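# Fit the spool piece between two spring-loaded pipe ends

## Task

Three arms are mounted on the table top, in scene-frame metres, with headings in degrees counter-clockwise from +x: arm1 at x=+0.55 y=+0.00 z=+0.72 facing +180, arm2 at x=+0.00 y=+0.65 z=+0.72 facing -90, arm3 at x=+0.00 y=-0.65 z=+0.72 facing +90. Use any number of them to place the spool piece between the two pipe ends. Both of the spool's ends must be fully seated within the raised ring of the flange it faces. The pipe ends are on springs and can be drawn back far enough to give the spool room. The fit only counts if it stays in place with no robot holding it. At the end, every gripper must release and the arms must move away.

## Robot and tools

Robots. arm1, arm2 and arm3 are identical Kinova Gen3 arms, each with seven joints, a Robotiq 2F-85 two-finger gripper and a wrist camera. The hand can reach roughly 1.0 m from the joint 1 axis. A fixed room camera, cam_high, watches the scene. Nobody coordinates the arms for you: a stalled arm does not make the others wait.

Frames. Everything lives in one scene frame: origin on the floor, +z up. Foot positions are as in the task (arm1 at x=+0.55 facing +180, arm2 at y=+0.65 facing -90, arm3 at y=-0.65 facing +90, all at z=+0.72). The hand point sits halfway between the fingertips; the hand's z axis runs along the fingers and its y axis is the closing direction.

Joints and signs. Every value sent is an absolute target, never an offset. joint1_rad (range -69.115 to 69.115) spins the arm about its foot, positive meaning clockwise seen from above; at 0 the arm extends the way its foot faces. joint2_rad (-2.249 to 2.249) is the shoulder: 0 is upright, positive leans forward. joint3_rad (-69.115 to 69.115) twists the upper arm along its length. joint4_rad (-2.579 to 2.579) is the elbow: 0 is straight, and with joint 3 at 0 positive bends the same way positive joint 2 leans. joint5_rad (-69.115 to 69.115) twists the forearm. joint6_rad (-2.099 to 2.099) is the wrist: 0 is straight, and with joint 5 at 0 positive bends like positive joint 4. joint7_rad (-69.115 to 69.115) rolls the hand, positive counter-clockwise viewed from behind the hand. gripper_m (0 to 0.085) is the fingertip gap in metres. Joints count as done within ±0.01 rad; the gripper within ±0.003 m.

execute_actions. Argument actions is a list holding zero or one action object. That object is keyed by arm name; each arm maps to {"joints": {...}} whose keys are joint names from the list above, each with its absolute target in radians (gripper in metres). Arms and joints you omit keep chasing whatever target they had before, and joint_status will not show that. Everything in one action starts at once but may finish at different moments; the joints of one arm are synchronised so they arrive together from rest, and a reversal makes them halt together. Paths between postures can sweep wide. A single action is capped at 15 s. An unknown key or out-of-range number rejects the whole call and nothing moves. Optional cameras lists any of arm1_cam_wrist, arm2_cam_wrist, arm3_cam_wrist, cam_high, or all; omitted or null means all, [] means none. An empty actions list just reports state and images.

wait. seconds from 0 to 10; commands nothing new and returns the same kind of report.

zoom_image. camera (one of the four names) and region [x0, y0, x1, y1] in pixels of that camera's latest full image, origin at top left, at most 504 by 504. All images are 504x504; e.g. cam_high has fovy_deg=46.571 and arm1_cam_wrist 40.303.

finished_scene. scene is the number of the current scene. It is final, and the result tells you whether the task succeeded and gives the next task if there is one. Ending a reply with no tool call ends everything.

Reading results. Each report gives robot state (joint_positions, joint_status, on_its_own for motion you did not command) plus images in the order of the pictures line. Status words: done (may rest a hair off target; resending the same target won't change it); off_target (stopped short and possibly still pushing); contact_stop and time_out (target dropped, joint holds where it stopped); not_followed (a safety check withheld the targets, shown with a "joint command not followed" line and usually a cause; the arm may retry them on every later action until it gets passable targets or the path clears; a gripper target in that action still runs). Big moves may not be finished when the result returns. If any call reports a stop, the remaining motion calls in that reply are skipped.

Faults. Load limits are 47.5 N m for joints 1 to 4 and 29.9 N m for joints 5 to 7, including a carried object's weight. Reaching one freezes that arm and its gripper for 10 s and drops its remaining commands. Holding loads warms motors even while you think: a MOTOR HOT line appears from 60 °C, and at 75 °C an OVER-TEMPERATURE FAULT lets the arm sag; affected keys then read limit_stop_at_motor_heat, and you should resend the target.

Cautions. The Gen3 does not stop on contact; it keeps shoving, possibly hard. The anti-collision check can act late and ignores one arm's gripper or housing against another arm, so keep arms well apart yourself; hard robot-to-robot presses end the run. Avoid drops, slips, slams and forceful pushes, and never knock anything out of the work area. Loose objects may occasionally get a brief shove. While you think, the robots hold your last command.

Each tool is called after "Request:" as name(argument=value, ...), one argument or row to a line, values as JSON.

## Session

I'll start by checking the current state and camera views.

Request:
execute_actions(
  actions=[],
)

Scene clock: 0.00 s.
Motor temperatures (°C, as the motors report them): arm1=[28 29 26 27 39 39 39] | arm2=[30 27 28 29 34 39 41] | arm3=[29 28 28 28 32 36 40]
arm1.joint_positions: joint1_rad=-0.008 joint2_rad=-0.395 joint3_rad=-0.076 joint4_rad=+1.511 joint5_rad=-0.033 joint6_rad=+2.022 joint7_rad=+1.478 gripper_m=+0.085
arm1.joint_status: not commanded
arm1.hand: x=+0.4353 y=-0.0021 z=+1.2621 quat_wxyz=(-0.002, +1.000, -0.003, -0.008) (m; scene frame)
arm2.joint_positions: joint1_rad=-0.008 joint2_rad=-0.399 joint3_rad=-0.077 joint4_rad=+1.514 joint5_rad=-0.032 joint6_rad=+2.022 joint7_rad=+1.479 gripper_m=+0.085
arm2.joint_status: not commanded
arm2.hand: x=-0.0019 y=+0.5302 z=+1.2624 quat_wxyz=(-0.003, -0.704, -0.710, +0.000) (m; scene frame)
arm3.joint_positions: joint1_rad=-0.012 joint2_rad=-0.398 joint3_rad=-0.074 joint4_rad=+1.511 joint5_rad=-0.031 joint6_rad=+2.026 joint7_rad=+1.477 gripper_m=+0.085
arm3.joint_status: not commanded
arm3.hand: x=-0.0003 y=-0.5312 z=+1.2374 quat_wxyz=(-0.004, +0.698, -0.716, +0.002) (m; scene frame)
pictures: arm1_cam_wrist, arm2_cam_wrist, arm3_cam_wrist, cam_high
Images, in order (width x height): arm1_cam_wrist 504x504, arm2_cam_wrist 504x504, arm3_cam_wrist 504x504, cam_high 504x504.

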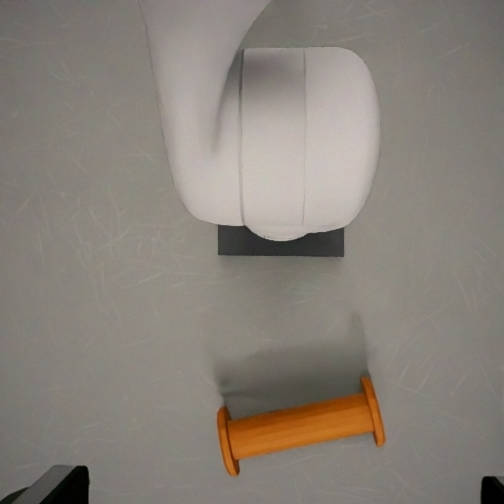

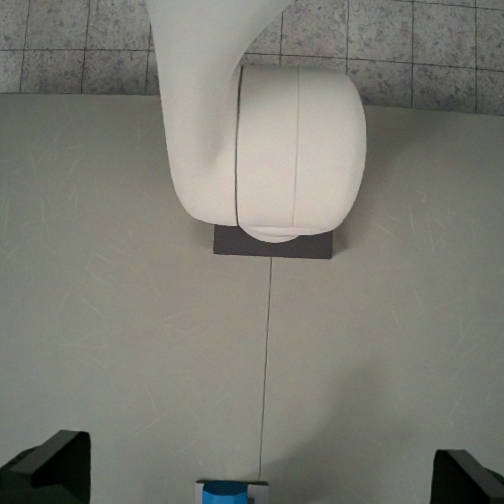

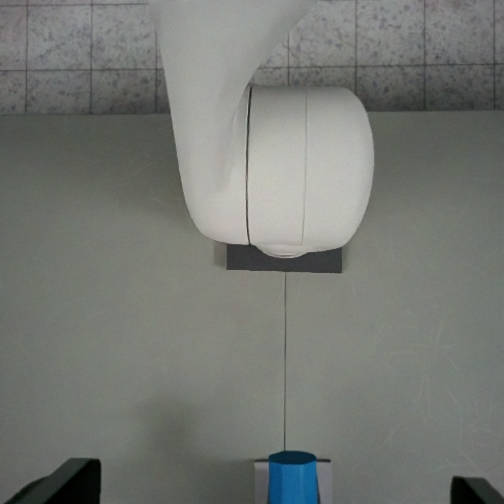

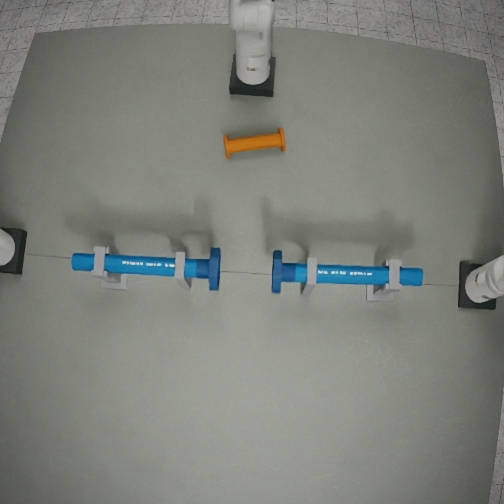

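Request:
zoom_image(
  camera="cam_high",
  region=[60, 120, 440, 320],
)

Region (60, 120, 440, 320) of cam_high's 504x504 image, scaled by 1.326, with more detail than that image has; it fills the top 265 rows of this view, and the rest is white.

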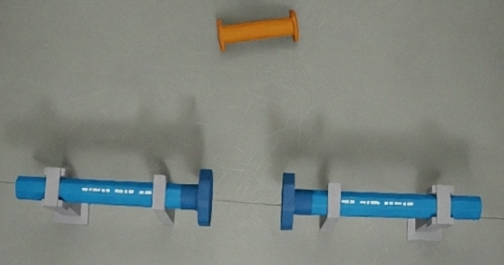

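Request:
execute_actions(
  actions=[
    {"arm1": {"joints": {"joint1_rad": 0.05, "joint2_rad": 0.36, "joint3_rad": 0.0, "joint4_rad": 2.36, "joint5_rad": 0.0, "joint6_rad": 0.67, "joint7_rad": -0.09}}, "arm2": {"joints": {"joint1_rad": 0.0, "joint2_rad": 0.107, "joint3_rad": 0.0, "joint4_rad": 2.087, "joint5_rad": 0.0, "joint6_rad": 0.947, "joint7_rad": 1.571}}, "arm3": {"joints": {"joint1_rad": 0.0, "joint2_rad": 0.107, "joint3_rad": 0.0, "joint4_rad": 2.087, "joint5_rad": 0.0, "joint6_rad": 0.947, "joint7_rad": 1.571}}},
  ],
)

Scene clock: 5.70 s.
Motor temperatures (°C, as the motors report them): arm1=[28 29 26 27 39 39 39] | arm2=[30 27 28 30 34 39 41] | arm3=[29 28 28 28 32 36 40]
arm1.joint_positions: joint1_rad=+0.050 joint2_rad=+0.360 joint3_rad=+0.000 joint4_rad=+2.360 joint5_rad=+0.000 joint6_rad=+0.670 joint7_rad=-0.090 gripper_m=+0.085
arm1.joint_status: all done
arm1.hand: x=+0.3525 y=+0.0354 z=+0.8534 quat_wxyz=(-0.086, +0.649, -0.751, +0.080) (m; scene frame)
arm2.joint_positions: joint1_rad=+0.000 joint2_rad=+0.107 joint3_rad=+0.000 joint4_rad=+2.087 joint5_rad=+0.000 joint6_rad=+0.947 joint7_rad=+1.571 gripper_m=+0.085
arm2.joint_status: all done
arm2.hand: x=-0.0238 y=+0.3495 z=+0.9712 quat_wxyz=(-0.002, -0.704, -0.710, -0.002) (m; scene frame)
arm3.joint_positions: joint1_rad=+0.000 joint2_rad=+0.107 joint3_rad=+0.000 joint4_rad=+2.087 joint5_rad=+0.000 joint6_rad=+0.947 joint7_rad=+1.571 gripper_m=+0.085
arm3.joint_status: all done
arm3.hand: x=+0.0311 y=-0.3507 z=+0.9457 quat_wxyz=(-0.003, +0.698, -0.716, +0.002) (m; scene frame)
pictures: arm1_cam_wrist, arm2_cam_wrist, arm3_cam_wrist, cam_high
Images, in order (width x height): arm1_cam_wrist 504x504, arm2_cam_wrist 504x504, arm3_cam_wrist 504x504, cam_high 504x504.

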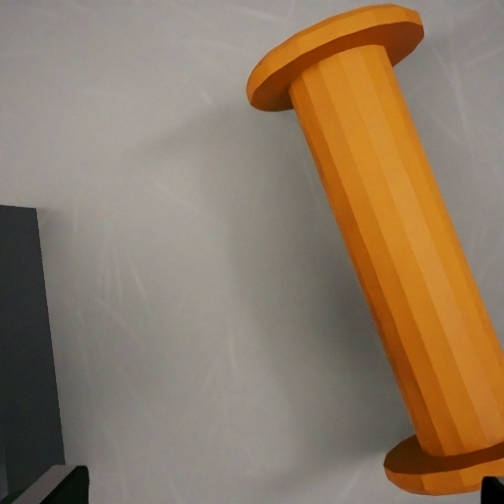

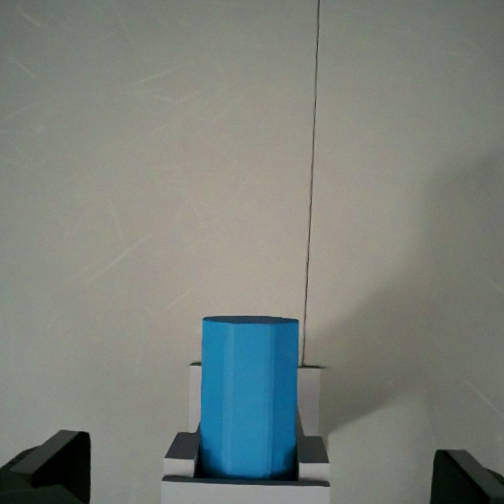

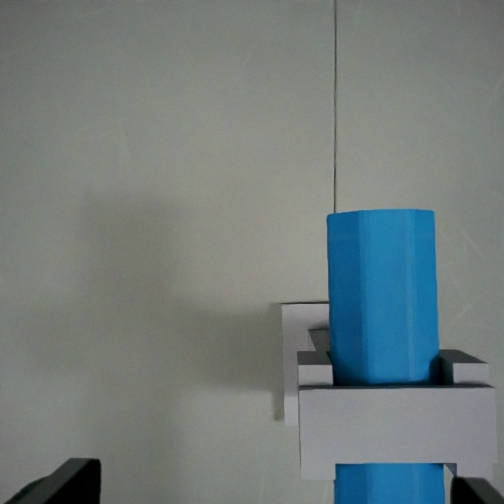

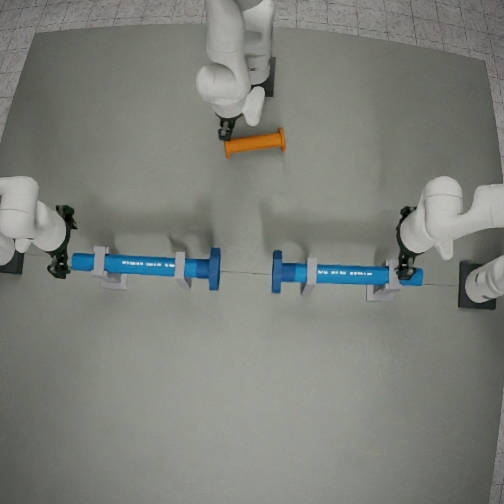

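Request:
execute_actions(
  actions=[
    {"arm1": {"joints": {"joint1_rad": -0.22, "joint2_rad": 0.703, "joint4_rad": 2.391, "joint6_rad": 0.297}}, "arm2": {"joints": {"joint2_rad": 0.457, "joint4_rad": 2.312, "joint6_rad": 0.373}}, "arm3": {"joints": {"joint1_rad": -0.19, "joint2_rad": 0.40, "joint4_rad": 2.28, "joint6_rad": 0.46, "joint7_rad": 1.38}}},
  ],
)

Scene clock: 18.10 s.
Motor temperatures (°C, as the motors report them): arm1=[28 29 26 27 39 39 39] | arm2=[30 27 28 30 34 39 41] | arm3=[29 28 28 28 32 36 40]
TORQUE FAULT: arm3's joint2_rad reached its load limit. arm3 stopped for 10 seconds, dropped its targets and accepts commands again. The stop added 9.1 s to the call and to motion_time.
arm1.joint_positions: joint1_rad=-0.220 joint2_rad=+0.703 joint3_rad=+0.000 joint4_rad=+2.391 joint5_rad=+0.000 joint6_rad=+0.297 joint7_rad=-0.090 gripper_m=+0.085
arm1.joint_status: all done
arm1.hand: x=+0.3393 y=-0.0205 z=+0.7533 quat_wxyz=(-0.098, +0.744, -0.657, +0.067) (m; scene frame)
arm2.joint_positions: joint1_rad=+0.000 joint2_rad=+0.457 joint3_rad=+0.000 joint4_rad=+2.312 joint5_rad=+0.000 joint6_rad=+0.373 joint7_rad=+1.571 gripper_m=+0.085
arm2.joint_status: all done
arm2.hand: x=-0.0230 y=+0.3499 z=+0.8211 quat_wxyz=(-0.002, -0.704, -0.710, -0.002) (m; scene frame)
arm3.joint_positions: joint1_rad=-0.101 joint2_rad=+0.236 joint3_rad=+0.008 joint4_rad=+2.185 joint5_rad=+0.006 joint6_rad=+0.709 joint7_rad=+1.469 gripper_m=+0.085
arm3.joint_status: joint1_rad torque_fault (moved -0.101 of -0.190); joint2_rad torque_fault (moved +0.129 of +0.293); joint4_rad torque_fault (moved +0.098 of +0.193); joint6_rad torque_fault (moved -0.238 of -0.487); joint7_rad torque_fault (moved -0.102 of -0.191)
arm3.hand: x=+0.0044 y=-0.3397 z=+0.8835 quat_wxyz=(-0.009, +0.696, -0.718, +0.000) (m; scene frame)
pictures: arm1_cam_wrist, arm2_cam_wrist, arm3_cam_wrist, cam_high
Images, in order (width x height): arm1_cam_wrist 504x504, arm2_cam_wrist 504x504, arm3_cam_wrist 504x504, cam_high 504x504.

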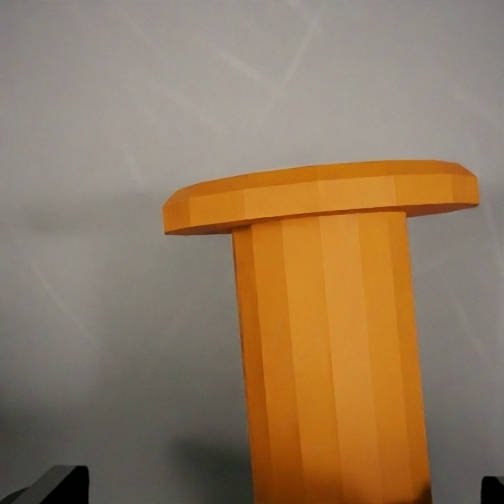

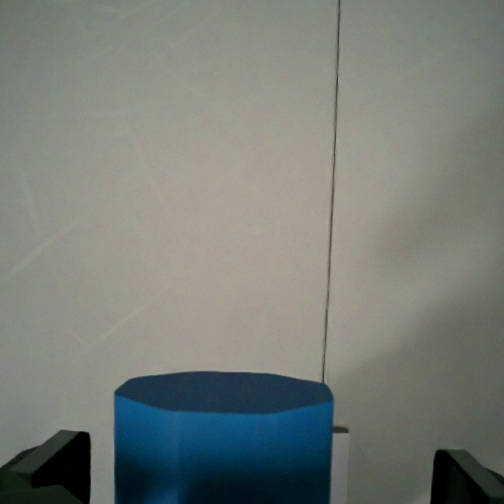

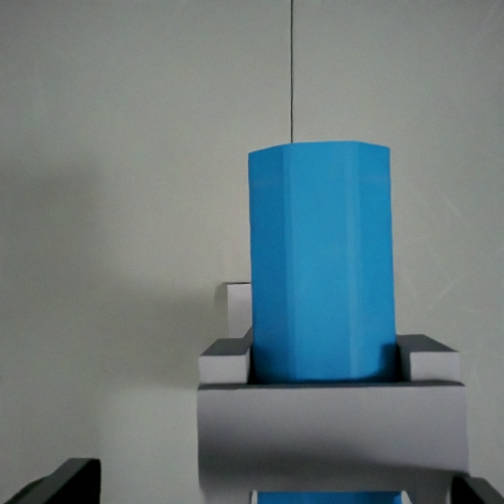

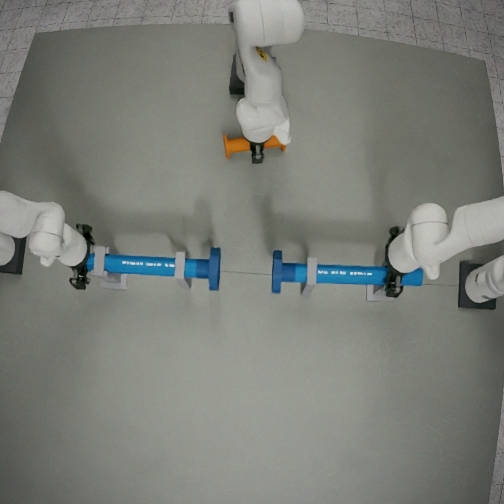

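Request:
execute_actions(
  actions=[
    {"arm1": {"joints": {"gripper_m": 0.0}}, "arm2": {"joints": {"gripper_m": 0.0}}, "arm3": {"joints": {"joint1_rad": -0.23, "joint2_rad": 0.061, "joint3_rad": 0.0, "joint4_rad": 2.331, "joint5_rad": 0.0, "joint6_rad": 0.75, "joint7_rad": 1.34}}},
  ],
)

Scene clock: 19.87 s.
Motor temperatures (°C, as the motors report them): arm1=[28 29 26 27 39 39 39] | arm2=[30 27 28 30 34 39 41] | arm3=[29 28 28 28 32 36 40]
arm1.joint_positions: joint1_rad=-0.220 joint2_rad=+0.701 joint3_rad=+0.000 joint4_rad=+2.391 joint5_rad=+0.000 joint6_rad=+0.298 joint7_rad=-0.090 gripper_m=+0.033
arm1.joint_status: gripper_m off_target (ended at +0.033, target +0.000)
arm1.hand: x=+0.3390 y=-0.0205 z=+0.7539 quat_wxyz=(-0.097, +0.745, -0.657, +0.067) (m; scene frame)
arm2.joint_positions: joint1_rad=+0.004 joint2_rad=+0.453 joint3_rad=+0.007 joint4_rad=+2.312 joint5_rad=+0.011 joint6_rad=+0.375 joint7_rad=+1.577 gripper_m=+0.040
arm2.joint_status: gripper_m off_target (ended at +0.040, target +0.000)
arm2.hand: x=-0.0283 y=+0.3496 z=+0.8223 quat_wxyz=(+0.000, -0.703, -0.711, +0.001) (m; scene frame)
arm3.joint_positions: joint1_rad=-0.230 joint2_rad=+0.061 joint3_rad=+0.000 joint4_rad=+2.331 joint5_rad=+0.000 joint6_rad=+0.750 joint7_rad=+1.340 gripper_m=+0.085
arm3.joint_status: all done
arm3.hand: x=-0.0253 y=-0.4105 z=+0.9001 quat_wxyz=(-0.003, +0.697, -0.717, +0.002) (m; scene frame)
pictures: arm1_cam_wrist, arm2_cam_wrist, arm3_cam_wrist, cam_high
Images, in order (width x height): arm1_cam_wrist 504x504, arm2_cam_wrist 504x504, arm3_cam_wrist 504x504, cam_high 504x504.

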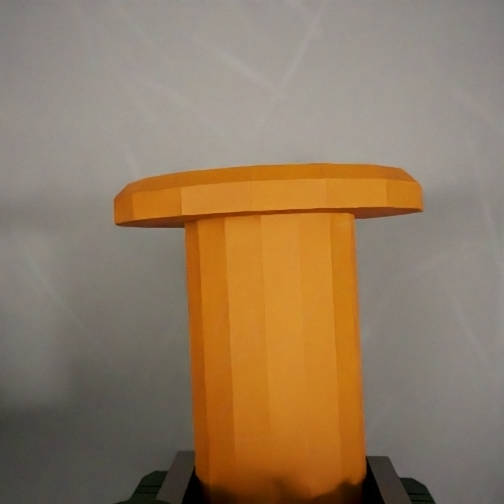

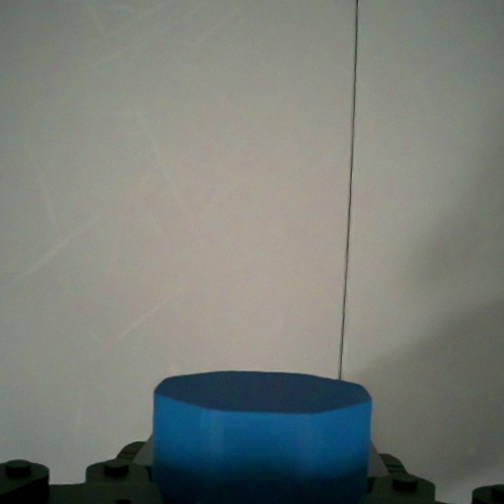

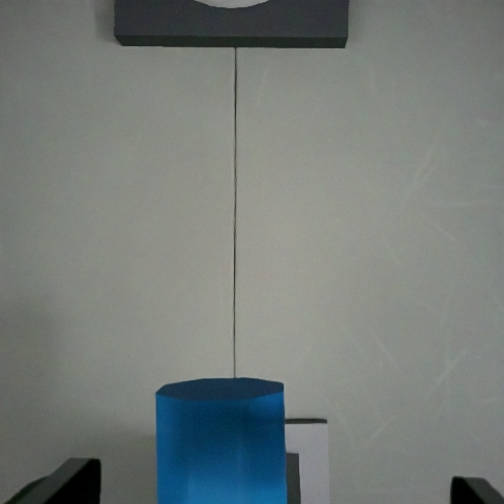

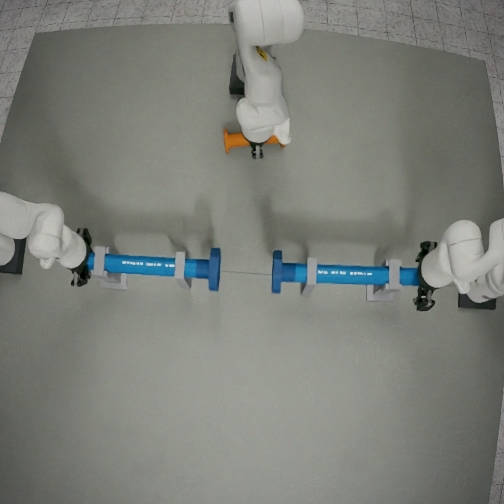

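Request:
execute_actions(
  actions=[
    {"arm1": {"joints": {"joint1_rad": -0.043, "joint2_rad": 0.748, "joint4_rad": 1.228, "joint6_rad": 1.166, "joint7_rad": -0.19}}, "arm2": {"joints": {"joint2_rad": 0.412, "joint4_rad": 2.434, "joint6_rad": 0.295}}, "arm3": {"joints": {"joint1_rad": -0.155, "joint2_rad": 0.336, "joint4_rad": 2.375, "joint6_rad": 0.431, "joint7_rad": 1.416}}},
  ],
)

Scene clock: 33.40 s.
Motor temperatures (°C, as the motors report them): arm1=[28 30 26 28 39 39 39] | arm2=[30 27 28 30 34 39 41] | arm3=[29 28 28 28 32 36 40]
TORQUE FAULT: arm1's joint6_rad reached its load limit. arm1 stopped for 10 seconds, dropped its targets and accepts commands again. The stop added 8.7 s to the call and to motion_time.
arm1.joint_positions: joint1_rad=-0.074 joint2_rad=+0.773 joint3_rad=-0.019 joint4_rad=+1.383 joint5_rad=-0.006 joint6_rad=+1.170 joint7_rad=-0.167 gripper_m=+0.033
arm1.joint_status: joint1_rad torque_fault (moved +0.146 of +0.177); joint2_rad torque_fault (moved +0.073 of +0.047); joint4_rad torque_fault (moved -1.008 of -1.163); joint7_rad torque_fault (moved -0.077 of -0.100); the others done
arm1.hand: x=+0.0526 y=-0.0210 z=+0.8731 quat_wxyz=(-0.064, +0.673, -0.734, +0.057) (m; scene frame)
arm2.joint_positions: joint1_rad=+0.006 joint2_rad=+0.406 joint3_rad=+0.009 joint4_rad=+2.407 joint5_rad=+0.011 joint6_rad=+0.273 joint7_rad=+1.577 gripper_m=+0.039
arm2.joint_status: joint4_rad time_out (moved +0.095 of +0.122); joint6_rad time_out (moved -0.102 of -0.080); the others done
arm2.hand: x=-0.0287 y=+0.3654 z=+0.8257 quat_wxyz=(-0.019, -0.703, -0.710, +0.020) (m; scene frame)
arm3.joint_positions: joint1_rad=-0.158 joint2_rad=+0.310 joint3_rad=+0.000 joint4_rad=+2.378 joint5_rad=+0.000 joint6_rad=+0.443 joint7_rad=+1.415 gripper_m=+0.085
arm3.joint_status: joint2_rad time_out (moved +0.249 of +0.275); joint6_rad time_out (moved -0.307 of -0.319); the others done
arm3.hand: x=-0.0112 y=-0.3795 z=+0.8286 quat_wxyz=(-0.007, +0.698, -0.716, -0.002) (m; scene frame)
pictures: arm1_cam_wrist, arm2_cam_wrist, arm3_cam_wrist, cam_high
Images, in order (width x height): arm1_cam_wrist 504x504, arm2_cam_wrist 504x504, arm3_cam_wrist 504x504, cam_high 504x504.

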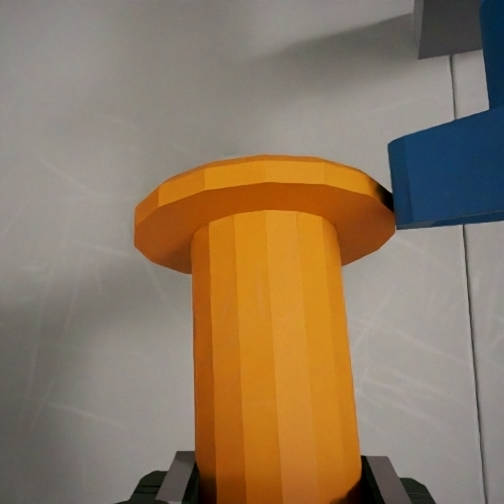

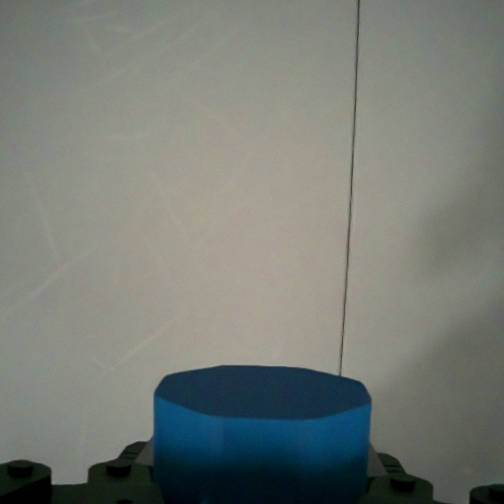

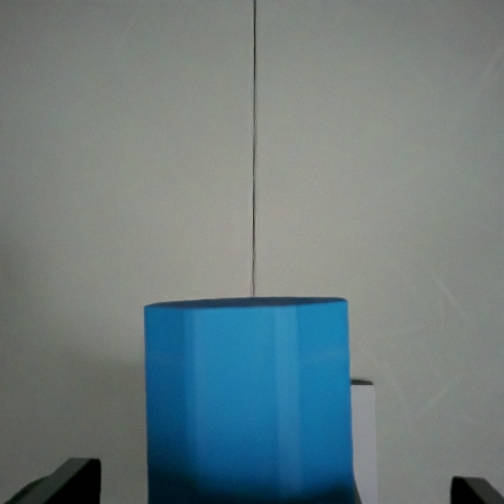

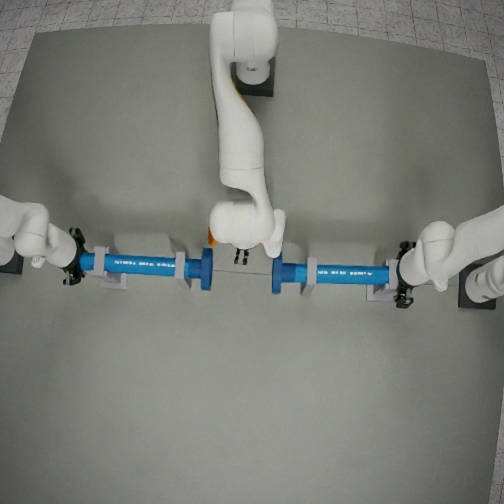

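Request:
execute_actions(
  actions=[
    {"arm1": {"joints": {"joint1_rad": -0.043, "joint2_rad": 0.531, "joint3_rad": 0.0, "joint4_rad": 1.46, "joint5_rad": 0.0, "joint6_rad": 1.151, "joint7_rad": -0.19}}, "arm3": {"joints": {"gripper_m": 0.0}}},
  ],
  cameras=["cam_high"],
)

Scene clock: 35.33 s.
Motor temperatures (°C, as the motors report them): arm1=[28 30 26 28 39 39 39] | arm2=[30 27 28 30 34 39 41] | arm3=[29 28 28 28 32 36 40]
arm1.joint_positions: joint1_rad=-0.043 joint2_rad=+0.533 joint3_rad=+0.000 joint4_rad=+1.461 joint5_rad=+0.000 joint6_rad=+1.151 joint7_rad=-0.190 gripper_m=+0.033
arm1.joint_status: all done
arm1.hand: x=+0.0528 y=+0.0048 z=+0.9740 quat_wxyz=(+0.002, +0.651, -0.759, -0.005) (m; scene frame)
arm2.joint_positions: joint1_rad=+0.006 joint2_rad=+0.406 joint3_rad=+0.009 joint4_rad=+2.407 joint5_rad=+0.011 joint6_rad=+0.273 joint7_rad=+1.577 gripper_m=+0.039
arm2.joint_status: not commanded
arm2.hand: x=-0.0287 y=+0.3654 z=+0.8257 quat_wxyz=(-0.019, -0.703, -0.710, +0.020) (m; scene frame)
arm3.joint_positions: joint1_rad=-0.159 joint2_rad=+0.294 joint3_rad=+0.000 joint4_rad=+2.378 joint5_rad=+0.002 joint6_rad=+0.450 joint7_rad=+1.414 gripper_m=+0.072
arm3.joint_status: gripper_m off_target (ended at +0.072, target +0.000)
arm3.hand: x=-0.0115 y=-0.3790 z=+0.8328 quat_wxyz=(-0.009, +0.699, -0.715, -0.005) (m; scene frame)
pictures: cam_high
Images, in order (width x height): cam_high 504x504.

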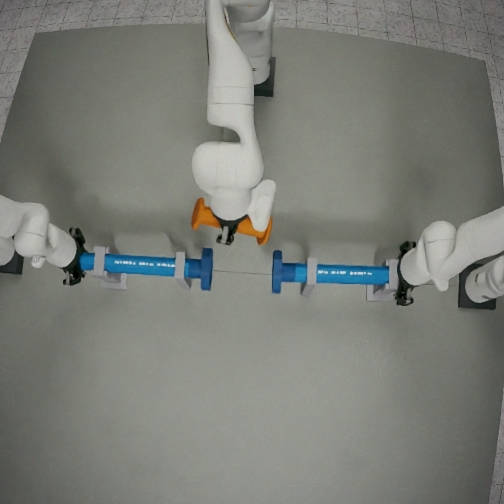

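Request:
execute_actions(
  actions=[
    {"arm1": {"joints": {"joint2_rad": 0.705, "joint4_rad": 1.142, "joint6_rad": 1.295, "joint7_rad": -0.04}}, "arm3": {"joints": {"gripper_m": 0.085}}},
  ],
)

Scene clock: 37.33 s.
Motor temperatures (°C, as the motors report them): arm1=[28 30 26 28 39 39 39] | arm2=[30 27 28 30 34 39 41] | arm3=[29 28 28 28 32 36 40]
arm1.joint_positions: joint1_rad=-0.043 joint2_rad=+0.707 joint3_rad=+0.000 joint4_rad=+1.143 joint5_rad=+0.000 joint6_rad=+1.295 joint7_rad=-0.040 gripper_m=+0.033
arm1.joint_status: all done
arm1.hand: x=-0.0222 y=+0.0020 z=+0.9750 quat_wxyz=(+0.002, +0.706, -0.708, -0.005) (m; scene frame)
arm2.joint_positions: joint1_rad=+0.006 joint2_rad=+0.406 joint3_rad=+0.009 joint4_rad=+2.407 joint5_rad=+0.011 joint6_rad=+0.273 joint7_rad=+1.577 gripper_m=+0.039
arm2.joint_status: not commanded
arm2.hand: x=-0.0287 y=+0.3654 z=+0.8257 quat_wxyz=(-0.019, -0.703, -0.710, +0.020) (m; scene frame)
arm3.joint_positions: joint1_rad=-0.159 joint2_rad=+0.307 joint3_rad=-0.001 joint4_rad=+2.376 joint5_rad=-0.001 joint6_rad=+0.443 joint7_rad=+1.415 gripper_m=+0.085
arm3.joint_status: all done
arm3.hand: x=-0.0125 y=-0.3783 z=+0.8296 quat_wxyz=(-0.007, +0.699, -0.715, -0.004) (m; scene frame)
pictures: arm1_cam_wrist, arm2_cam_wrist, arm3_cam_wrist, cam_high
Images, in order (width x height): arm1_cam_wrist 504x504, arm2_cam_wrist 504x504, arm3_cam_wrist 504x504, cam_high 504x504.

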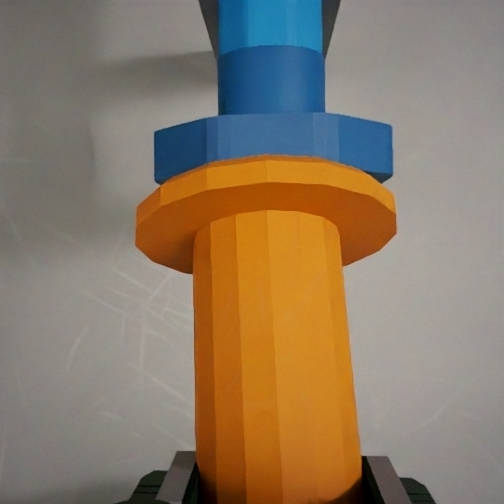

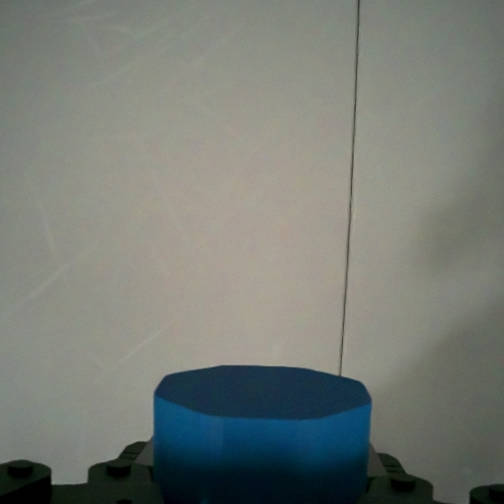

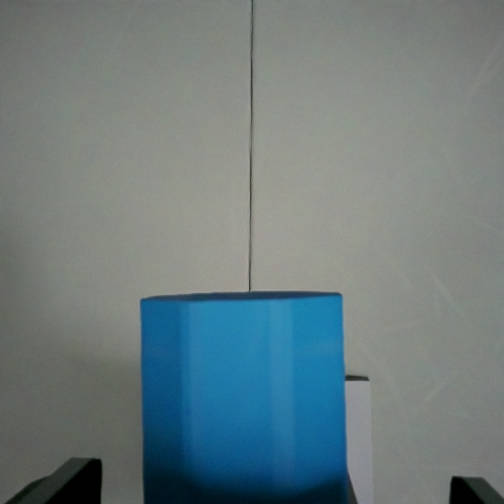

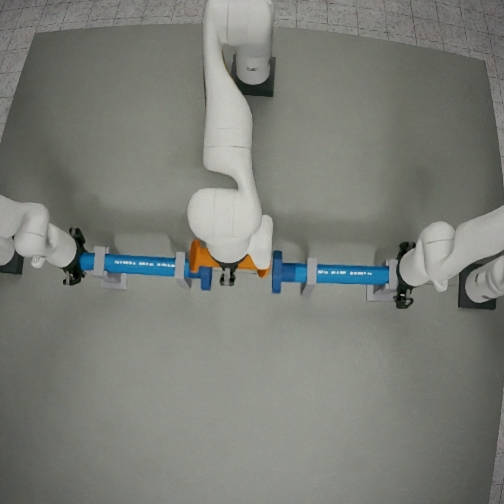

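Request:
execute_actions(
  actions=[
    {"arm3": {"joints": {"joint2_rad": 0.30, "joint4_rad": 2.448, "joint6_rad": 0.393}}, "arm2": {"joints": {"joint2_rad": 0.40, "joint4_rad": 2.50, "joint6_rad": 0.24}}},
  ],
  cameras=["arm3_cam_wrist", "cam_high"],
)

Scene clock: 40.40 s.
Motor temperatures (°C, as the motors report them): arm1=[28 30 26 28 39 39 39] | arm2=[30 27 28 30 34 39 41] | arm3=[29 28 28 28 32 36 40]
arm1.joint_positions: joint1_rad=-0.043 joint2_rad=+0.707 joint3_rad=+0.000 joint4_rad=+1.143 joint5_rad=+0.000 joint6_rad=+1.295 joint7_rad=-0.040 gripper_m=+0.033
arm1.joint_status: not commanded
arm1.hand: x=-0.0222 y=+0.0020 z=+0.9749 quat_wxyz=(+0.002, +0.706, -0.708, -0.005) (m; scene frame)
arm2.joint_positions: joint1_rad=+0.006 joint2_rad=+0.390 joint3_rad=+0.010 joint4_rad=+2.453 joint5_rad=+0.009 joint6_rad=+0.202 joint7_rad=+1.576 gripper_m=+0.039
arm2.joint_status: joint4_rad time_out (moved +0.046 of +0.093); joint6_rad time_out (moved -0.072 of -0.033); the others done
arm2.hand: x=-0.0288 y=+0.3677 z=+0.8265 quat_wxyz=(-0.034, -0.704, -0.709, +0.035) (m; scene frame)
arm3.joint_positions: joint1_rad=-0.158 joint2_rad=+0.300 joint3_rad=+0.000 joint4_rad=+2.448 joint5_rad=+0.000 joint6_rad=+0.393 joint7_rad=+1.415 gripper_m=+0.085
arm3.joint_status: all done
arm3.hand: x=-0.0082 y=-0.4039 z=+0.8221 quat_wxyz=(-0.003, +0.698, -0.716, +0.002) (m; scene frame)
pictures: arm3_cam_wrist, cam_high
Images, in order (width x height): arm3_cam_wrist 504x504, cam_high 504x504.

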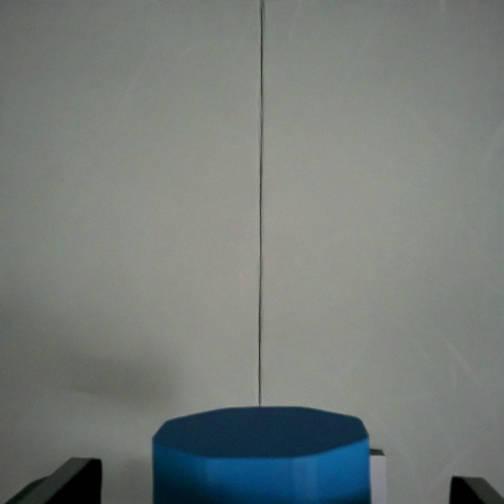

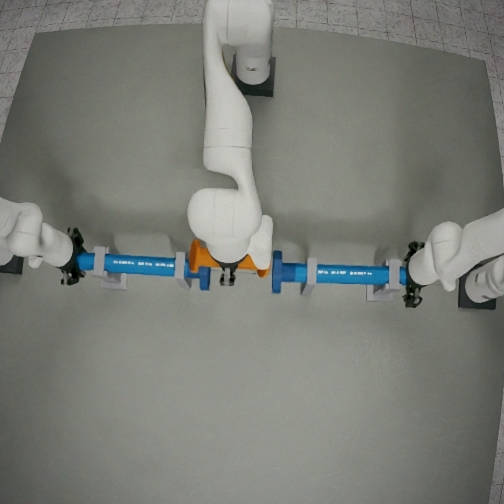

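Request:
execute_actions(
  actions=[
    {"arm3": {"joints": {"gripper_m": 0.0}}},
  ],
  cameras=[],
)

Request:
execute_actions(
  actions=[
    {"arm3": {"joints": {"joint2_rad": 0.29, "joint4_rad": 2.53, "joint6_rad": 0.32}}},
  ],
  cameras=["arm1_cam_wrist", "cam_high"],
)

Scene clock: 41.77 s.
Motor temperatures (°C, as the motors report them): arm1=[28 30 26 28 39 39 39] | arm2=[30 27 28 30 34 39 41] | arm3=[29 28 28 28 32 36 40]
arm1.joint_positions: joint1_rad=-0.043 joint2_rad=+0.707 joint3_rad=+0.000 joint4_rad=+1.143 joint5_rad=+0.000 joint6_rad=+1.295 joint7_rad=-0.040 gripper_m=+0.033
arm1.joint_status: not commanded
arm1.hand: x=-0.0222 y=+0.0020 z=+0.9749 quat_wxyz=(+0.002, +0.706, -0.708, -0.005) (m; scene frame)
arm2.joint_positions: joint1_rad=+0.006 joint2_rad=+0.390 joint3_rad=+0.010 joint4_rad=+2.453 joint5_rad=+0.009 joint6_rad=+0.202 joint7_rad=+1.576 gripper_m=+0.039
arm2.joint_status: not commanded
arm2.hand: x=-0.0288 y=+0.3677 z=+0.8265 quat_wxyz=(-0.034, -0.704, -0.709, +0.035) (m; scene frame)
arm3.joint_positions: joint1_rad=-0.162 joint2_rad=+0.297 joint3_rad=-0.003 joint4_rad=+2.448 joint5_rad=+0.008 joint6_rad=+0.395 joint7_rad=+1.422 gripper_m=+0.040
arm3.joint_status: gripper_m off_target (ended at +0.040, target +0.000)
arm3.hand: x=-0.0094 y=-0.4036 z=+0.8229 quat_wxyz=(-0.005, +0.706, -0.708, +0.002) (m; scene frame)
pictures: none
No camera images: the call's "cameras" was empty. Leave "cameras" out to get every camera's image.

Scene clock: 44.10 s.
Motor temperatures (°C, as the motors report them): arm1=[28 31 26 28 39 39 39] | arm2=[30 27 28 30 34 39 41] | arm3=[29 28 28 28 32 36 40]
arm1.joint_positions: joint1_rad=-0.043 joint2_rad=+0.707 joint3_rad=+0.000 joint4_rad=+1.143 joint5_rad=+0.000 joint6_rad=+1.295 joint7_rad=-0.040 gripper_m=+0.033
arm1.joint_status: not commanded
arm1.hand: x=-0.0222 y=+0.0020 z=+0.9749 quat_wxyz=(+0.002, +0.706, -0.708, -0.005) (m; scene frame)
arm2.joint_positions: joint1_rad=+0.006 joint2_rad=+0.390 joint3_rad=+0.010 joint4_rad=+2.453 joint5_rad=+0.009 joint6_rad=+0.202 joint7_rad=+1.576 gripper_m=+0.039
arm2.joint_status: not commanded
arm2.hand: x=-0.0288 y=+0.3677 z=+0.8265 quat_wxyz=(-0.034, -0.704, -0.709, +0.035) (m; scene frame)
arm3.joint_positions: joint1_rad=-0.162 joint2_rad=+0.268 joint3_rad=-0.003 joint4_rad=+2.502 joint5_rad=+0.008 joint6_rad=+0.304 joint7_rad=+1.423 gripper_m=+0.040
arm3.joint_status: joint2_rad time_out (moved -0.028 of -0.007); joint4_rad time_out (moved +0.054 of +0.082); joint6_rad time_out (moved -0.091 of -0.075)
arm3.hand: x=-0.0096 y=-0.4022 z=+0.8239 quat_wxyz=(-0.024, +0.706, -0.707, -0.024) (m; scene frame)
pictures: arm1_cam_wrist, cam_high
Images, in order (width x height): arm1_cam_wrist 504x504, cam_high 504x504.

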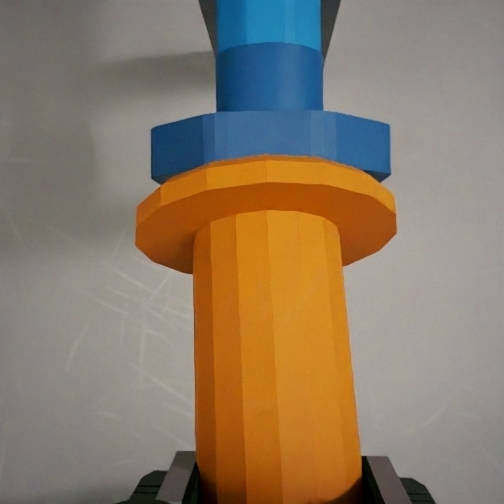

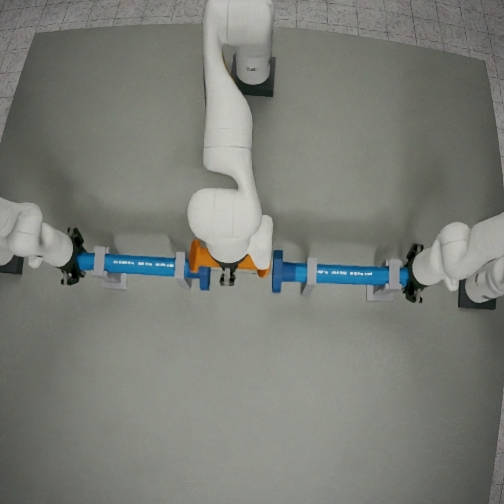

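Request:
zoom_image(
  camera="cam_high",
  region=[150, 210, 330, 310],
)

Region (150, 210, 330, 310) of cam_high's 504x504 image, scaled by 2.800, with more detail than that image has.

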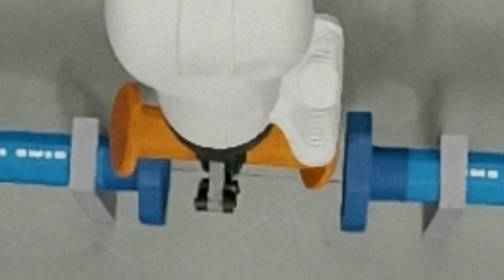

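Request:
execute_actions(
  actions=[
    {"arm2": {"joints": {"joint2_rad": 0.424, "joint4_rad": 2.459, "joint6_rad": 0.459}}, "arm3": {"joints": {"joint2_rad": 0.33, "joint4_rad": 2.43, "joint6_rad": 0.581}}},
  ],
  cameras=["cam_high"],
)

Scene clock: 55.53 s.
Motor temperatures (°C, as the motors report them): arm1=[28 31 26 28 39 39 39] | arm2=[30 27 28 30 34 39 41] | arm3=[29 29 28 28 32 36 40]
TORQUE FAULT: arm2's joint4_rad reached its load limit. arm2 stopped for 10 seconds, dropped its targets and accepts commands again. The stop added 8.0 s to the call and to motion_time.
arm1.joint_positions: joint1_rad=-0.043 joint2_rad=+0.707 joint3_rad=+0.000 joint4_rad=+1.143 joint5_rad=+0.000 joint6_rad=+1.295 joint7_rad=-0.040 gripper_m=+0.033
arm1.joint_status: not commanded
arm1.hand: x=-0.0222 y=+0.0020 z=+0.9749 quat_wxyz=(+0.002, +0.706, -0.708, -0.005) (m; scene frame)
arm2.joint_positions: joint1_rad=+0.005 joint2_rad=+0.403 joint3_rad=+0.010 joint4_rad=+2.402 joint5_rad=+0.013 joint6_rad=+0.297 joint7_rad=+1.578 gripper_m=+0.039
arm2.joint_status: joint2_rad torque_fault (moved +0.013 of +0.034); joint4_rad torque_fault (moved -0.052 of +0.006); joint6_rad torque_fault (moved +0.096 of +0.257)
arm2.hand: x=-0.0293 y=+0.3688 z=+0.8271 quat_wxyz=(-0.013, -0.703, -0.711, +0.015) (m; scene frame)
arm3.joint_positions: joint1_rad=-0.165 joint2_rad=+0.315 joint3_rad=-0.006 joint4_rad=+2.393 joint5_rad=+0.002 joint6_rad=+0.552 joint7_rad=+1.420 gripper_m=+0.039
arm3.joint_status: joint2_rad time_out (moved +0.046 of +0.062); joint4_rad time_out (moved -0.109 of -0.072); joint6_rad time_out (moved +0.248 of +0.277)
arm3.hand: x=-0.0085 y=-0.4231 z=+0.8274 quat_wxyz=(+0.032, +0.704, -0.708, +0.049) (m; scene frame)
pictures: cam_high
Images, in order (width x height): cam_high 504x504.

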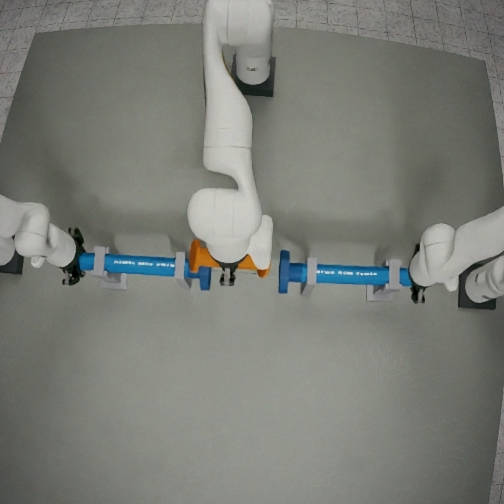

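Request:
execute_actions(
  actions=[
    {"arm1": {"joints": {"joint1_rad": -0.083, "joint7_rad": -0.08}}},
  ],
  cameras=["arm1_cam_wrist", "cam_high"],
)

Scene clock: 56.83 s.
Motor temperatures (°C, as the motors report them): arm1=[28 31 26 28 39 39 39] | arm2=[30 27 28 30 34 39 41] | arm3=[29 29 28 28 32 36 40]
arm1.joint_positions: joint1_rad=-0.083 joint2_rad=+0.707 joint3_rad=+0.000 joint4_rad=+1.143 joint5_rad=+0.000 joint6_rad=+1.295 joint7_rad=-0.080 gripper_m=+0.033
arm1.joint_status: all done
arm1.hand: x=-0.0218 y=-0.0210 z=+0.9748 quat_wxyz=(+0.002, +0.706, -0.708, -0.005) (m; scene frame)
arm2.joint_positions: joint1_rad=+0.005 joint2_rad=+0.403 joint3_rad=+0.010 joint4_rad=+2.402 joint5_rad=+0.013 joint6_rad=+0.297 joint7_rad=+1.578 gripper_m=+0.039
arm2.joint_status: not commanded
arm2.hand: x=-0.0293 y=+0.3688 z=+0.8271 quat_wxyz=(-0.013, -0.703, -0.711, +0.015) (m; scene frame)
arm3.joint_positions: joint1_rad=-0.165 joint2_rad=+0.315 joint3_rad=-0.006 joint4_rad=+2.393 joint5_rad=+0.002 joint6_rad=+0.552 joint7_rad=+1.420 gripper_m=+0.039
arm3.joint_status: not commanded
arm3.hand: x=-0.0085 y=-0.4231 z=+0.8274 quat_wxyz=(+0.032, +0.704, -0.708, +0.049) (m; scene frame)
pictures: arm1_cam_wrist, cam_high
Images, in order (width x height): arm1_cam_wrist 504x504, cam_high 504x504.

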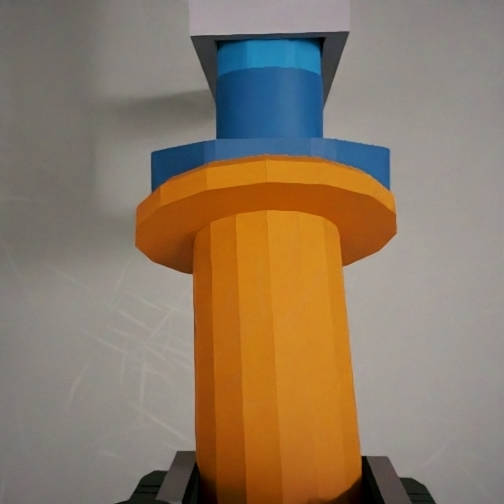

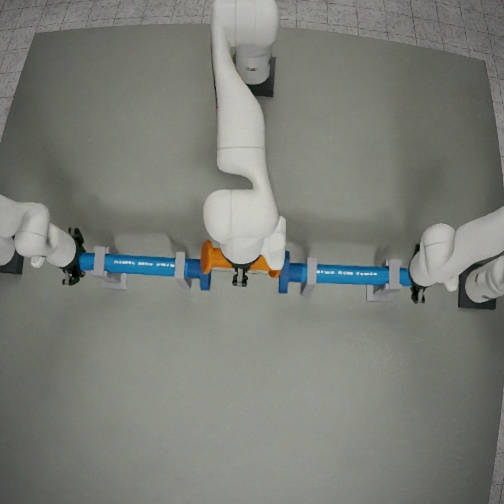

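Request:
execute_actions(
  actions=[
    {"arm1": {"joints": {"joint2_rad": 0.871, "joint4_rad": 1.335, "joint6_rad": 0.936}}},
  ],
  cameras=["arm1_cam_wrist", "cam_high"],
)

Scene clock: 59.97 s.
Motor temperatures (°C, as the motors report them): arm1=[28 31 26 28 39 39 39] | arm2=[30 27 28 30 34 39 41] | arm3=[29 29 28 28 32 36 40]
arm1.joint_positions: joint1_rad=-0.083 joint2_rad=+0.823 joint3_rad=+0.000 joint4_rad=+1.323 joint5_rad=+0.000 joint6_rad=+0.945 joint7_rad=-0.080 gripper_m=+0.033
arm1.joint_status: joint2_rad time_out (moved +0.116 of +0.164); joint4_rad time_out (moved +0.180 of +0.192); the others done
arm1.hand: x=-0.0368 y=-0.0215 z=+0.8572 quat_wxyz=(+0.022, +0.706, -0.707, -0.023) (m; scene frame)
arm2.joint_positions: joint1_rad=+0.005 joint2_rad=+0.403 joint3_rad=+0.010 joint4_rad=+2.402 joint5_rad=+0.013 joint6_rad=+0.297 joint7_rad=+1.578 gripper_m=+0.039
arm2.joint_status: not commanded
arm2.hand: x=-0.0293 y=+0.3687 z=+0.8271 quat_wxyz=(-0.013, -0.703, -0.711, +0.015) (m; scene frame)
arm3.joint_positions: joint1_rad=-0.165 joint2_rad=+0.315 joint3_rad=-0.006 joint4_rad=+2.393 joint5_rad=+0.002 joint6_rad=+0.552 joint7_rad=+1.420 gripper_m=+0.039
arm3.joint_status: not commanded
arm3.hand: x=-0.0085 y=-0.4232 z=+0.8274 quat_wxyz=(+0.032, +0.704, -0.708, +0.049) (m; scene frame)
pictures: arm1_cam_wrist, cam_high
Images, in order (width x height): arm1_cam_wrist 504x504, cam_high 504x504.

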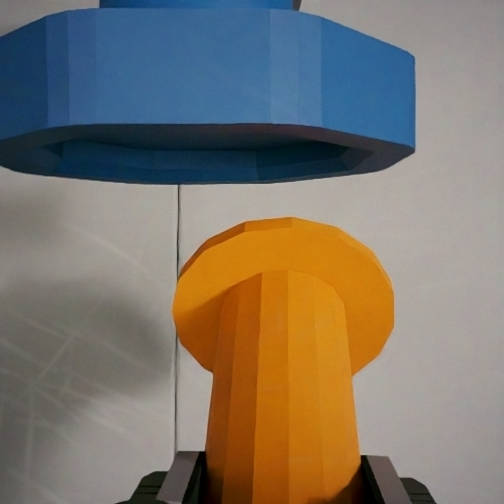

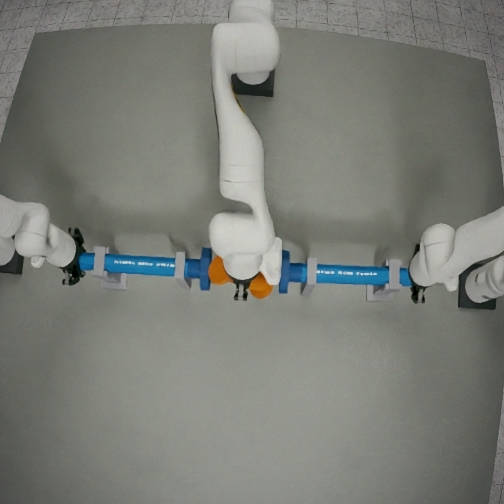

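Request:
execute_actions(
  actions=[
    {"arm1": {"joints": {"joint1_rad": -0.125, "joint2_rad": 0.707, "joint4_rad": 1.143, "joint6_rad": 1.295, "joint7_rad": -0.12}}},
  ],
  cameras=["arm1_cam_wrist", "cam_high"],
)

Scene clock: 61.90 s.
Motor temperatures (°C, as the motors report them): arm1=[28 31 26 28 39 39 39] | arm2=[30 27 28 30 34 40 41] | arm3=[29 29 28 28 32 36 40]
arm1.joint_positions: joint1_rad=-0.125 joint2_rad=+0.709 joint3_rad=+0.000 joint4_rad=+1.144 joint5_rad=+0.000 joint6_rad=+1.295 joint7_rad=-0.120 gripper_m=+0.033
arm1.joint_status: all done
arm1.hand: x=-0.0199 y=-0.0450 z=+0.9732 quat_wxyz=(+0.000, +0.707, -0.707, -0.005) (m; scene frame)
arm2.joint_positions: joint1_rad=+0.005 joint2_rad=+0.403 joint3_rad=+0.010 joint4_rad=+2.402 joint5_rad=+0.013 joint6_rad=+0.297 joint7_rad=+1.578 gripper_m=+0.039
arm2.joint_status: not commanded
arm2.hand: x=-0.0293 y=+0.3687 z=+0.8271 quat_wxyz=(-0.013, -0.703, -0.711, +0.015) (m; scene frame)
arm3.joint_positions: joint1_rad=-0.165 joint2_rad=+0.315 joint3_rad=-0.006 joint4_rad=+2.393 joint5_rad=+0.002 joint6_rad=+0.552 joint7_rad=+1.420 gripper_m=+0.039
arm3.joint_status: not commanded
arm3.hand: x=-0.0086 y=-0.4230 z=+0.8274 quat_wxyz=(+0.032, +0.704, -0.708, +0.049) (m; scene frame)
pictures: arm1_cam_wrist, cam_high
Images, in order (width x height): arm1_cam_wrist 504x504, cam_high 504x504.

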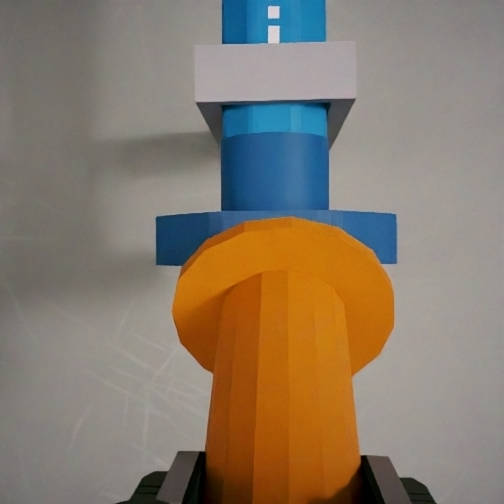

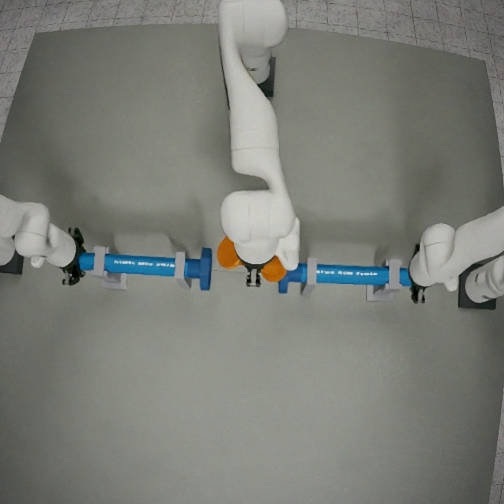

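Request:
execute_actions(
  actions=[
    {"arm1": {"joints": {"joint2_rad": 0.778, "joint4_rad": 1.226, "joint6_rad": 1.14}}},
  ],
  cameras=["arm1_cam_wrist", "cam_high"],
)

Scene clock: 63.10 s.
Motor temperatures (°C, as the motors report them): arm1=[28 31 26 28 39 39 39] | arm2=[30 27 28 30 34 40 41] | arm3=[29 29 28 28 32 36 40]
arm1.joint_positions: joint1_rad=-0.121 joint2_rad=+0.779 joint3_rad=+0.003 joint4_rad=+1.227 joint5_rad=+0.003 joint6_rad=+1.140 joint7_rad=-0.120 gripper_m=+0.033
arm1.joint_status: all done
arm1.hand: x=-0.0266 y=-0.0408 z=+0.9083 quat_wxyz=(-0.001, +0.705, -0.709, -0.007) (m; scene frame)
arm2.joint_positions: joint1_rad=+0.005 joint2_rad=+0.403 joint3_rad=+0.010 joint4_rad=+2.402 joint5_rad=+0.013 joint6_rad=+0.297 joint7_rad=+1.578 gripper_m=+0.039
arm2.joint_status: not commanded
arm2.hand: x=-0.0293 y=+0.3687 z=+0.8271 quat_wxyz=(-0.013, -0.703, -0.711, +0.015) (m; scene frame)
arm3.joint_positions: joint1_rad=-0.165 joint2_rad=+0.315 joint3_rad=-0.006 joint4_rad=+2.393 joint5_rad=+0.002 joint6_rad=+0.552 joint7_rad=+1.420 gripper_m=+0.039
arm3.joint_status: not commanded
arm3.hand: x=-0.0085 y=-0.4236 z=+0.8274 quat_wxyz=(+0.033, +0.704, -0.708, +0.050) (m; scene frame)
pictures: arm1_cam_wrist, cam_high
Images, in order (width x height): arm1_cam_wrist 504x504, cam_high 504x504.

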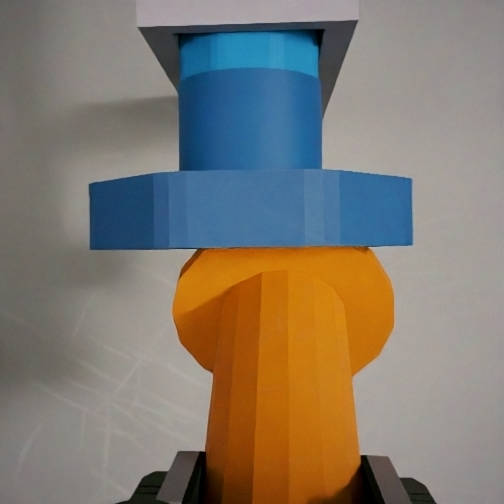

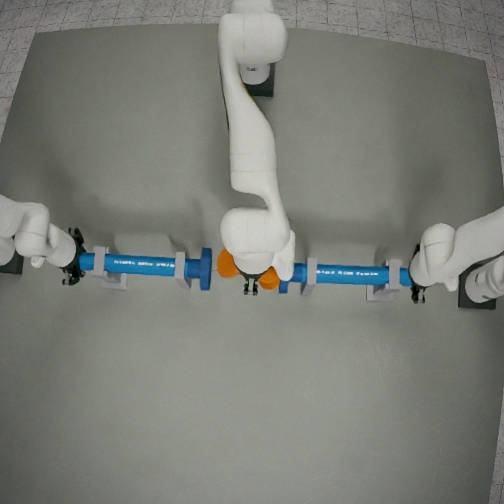

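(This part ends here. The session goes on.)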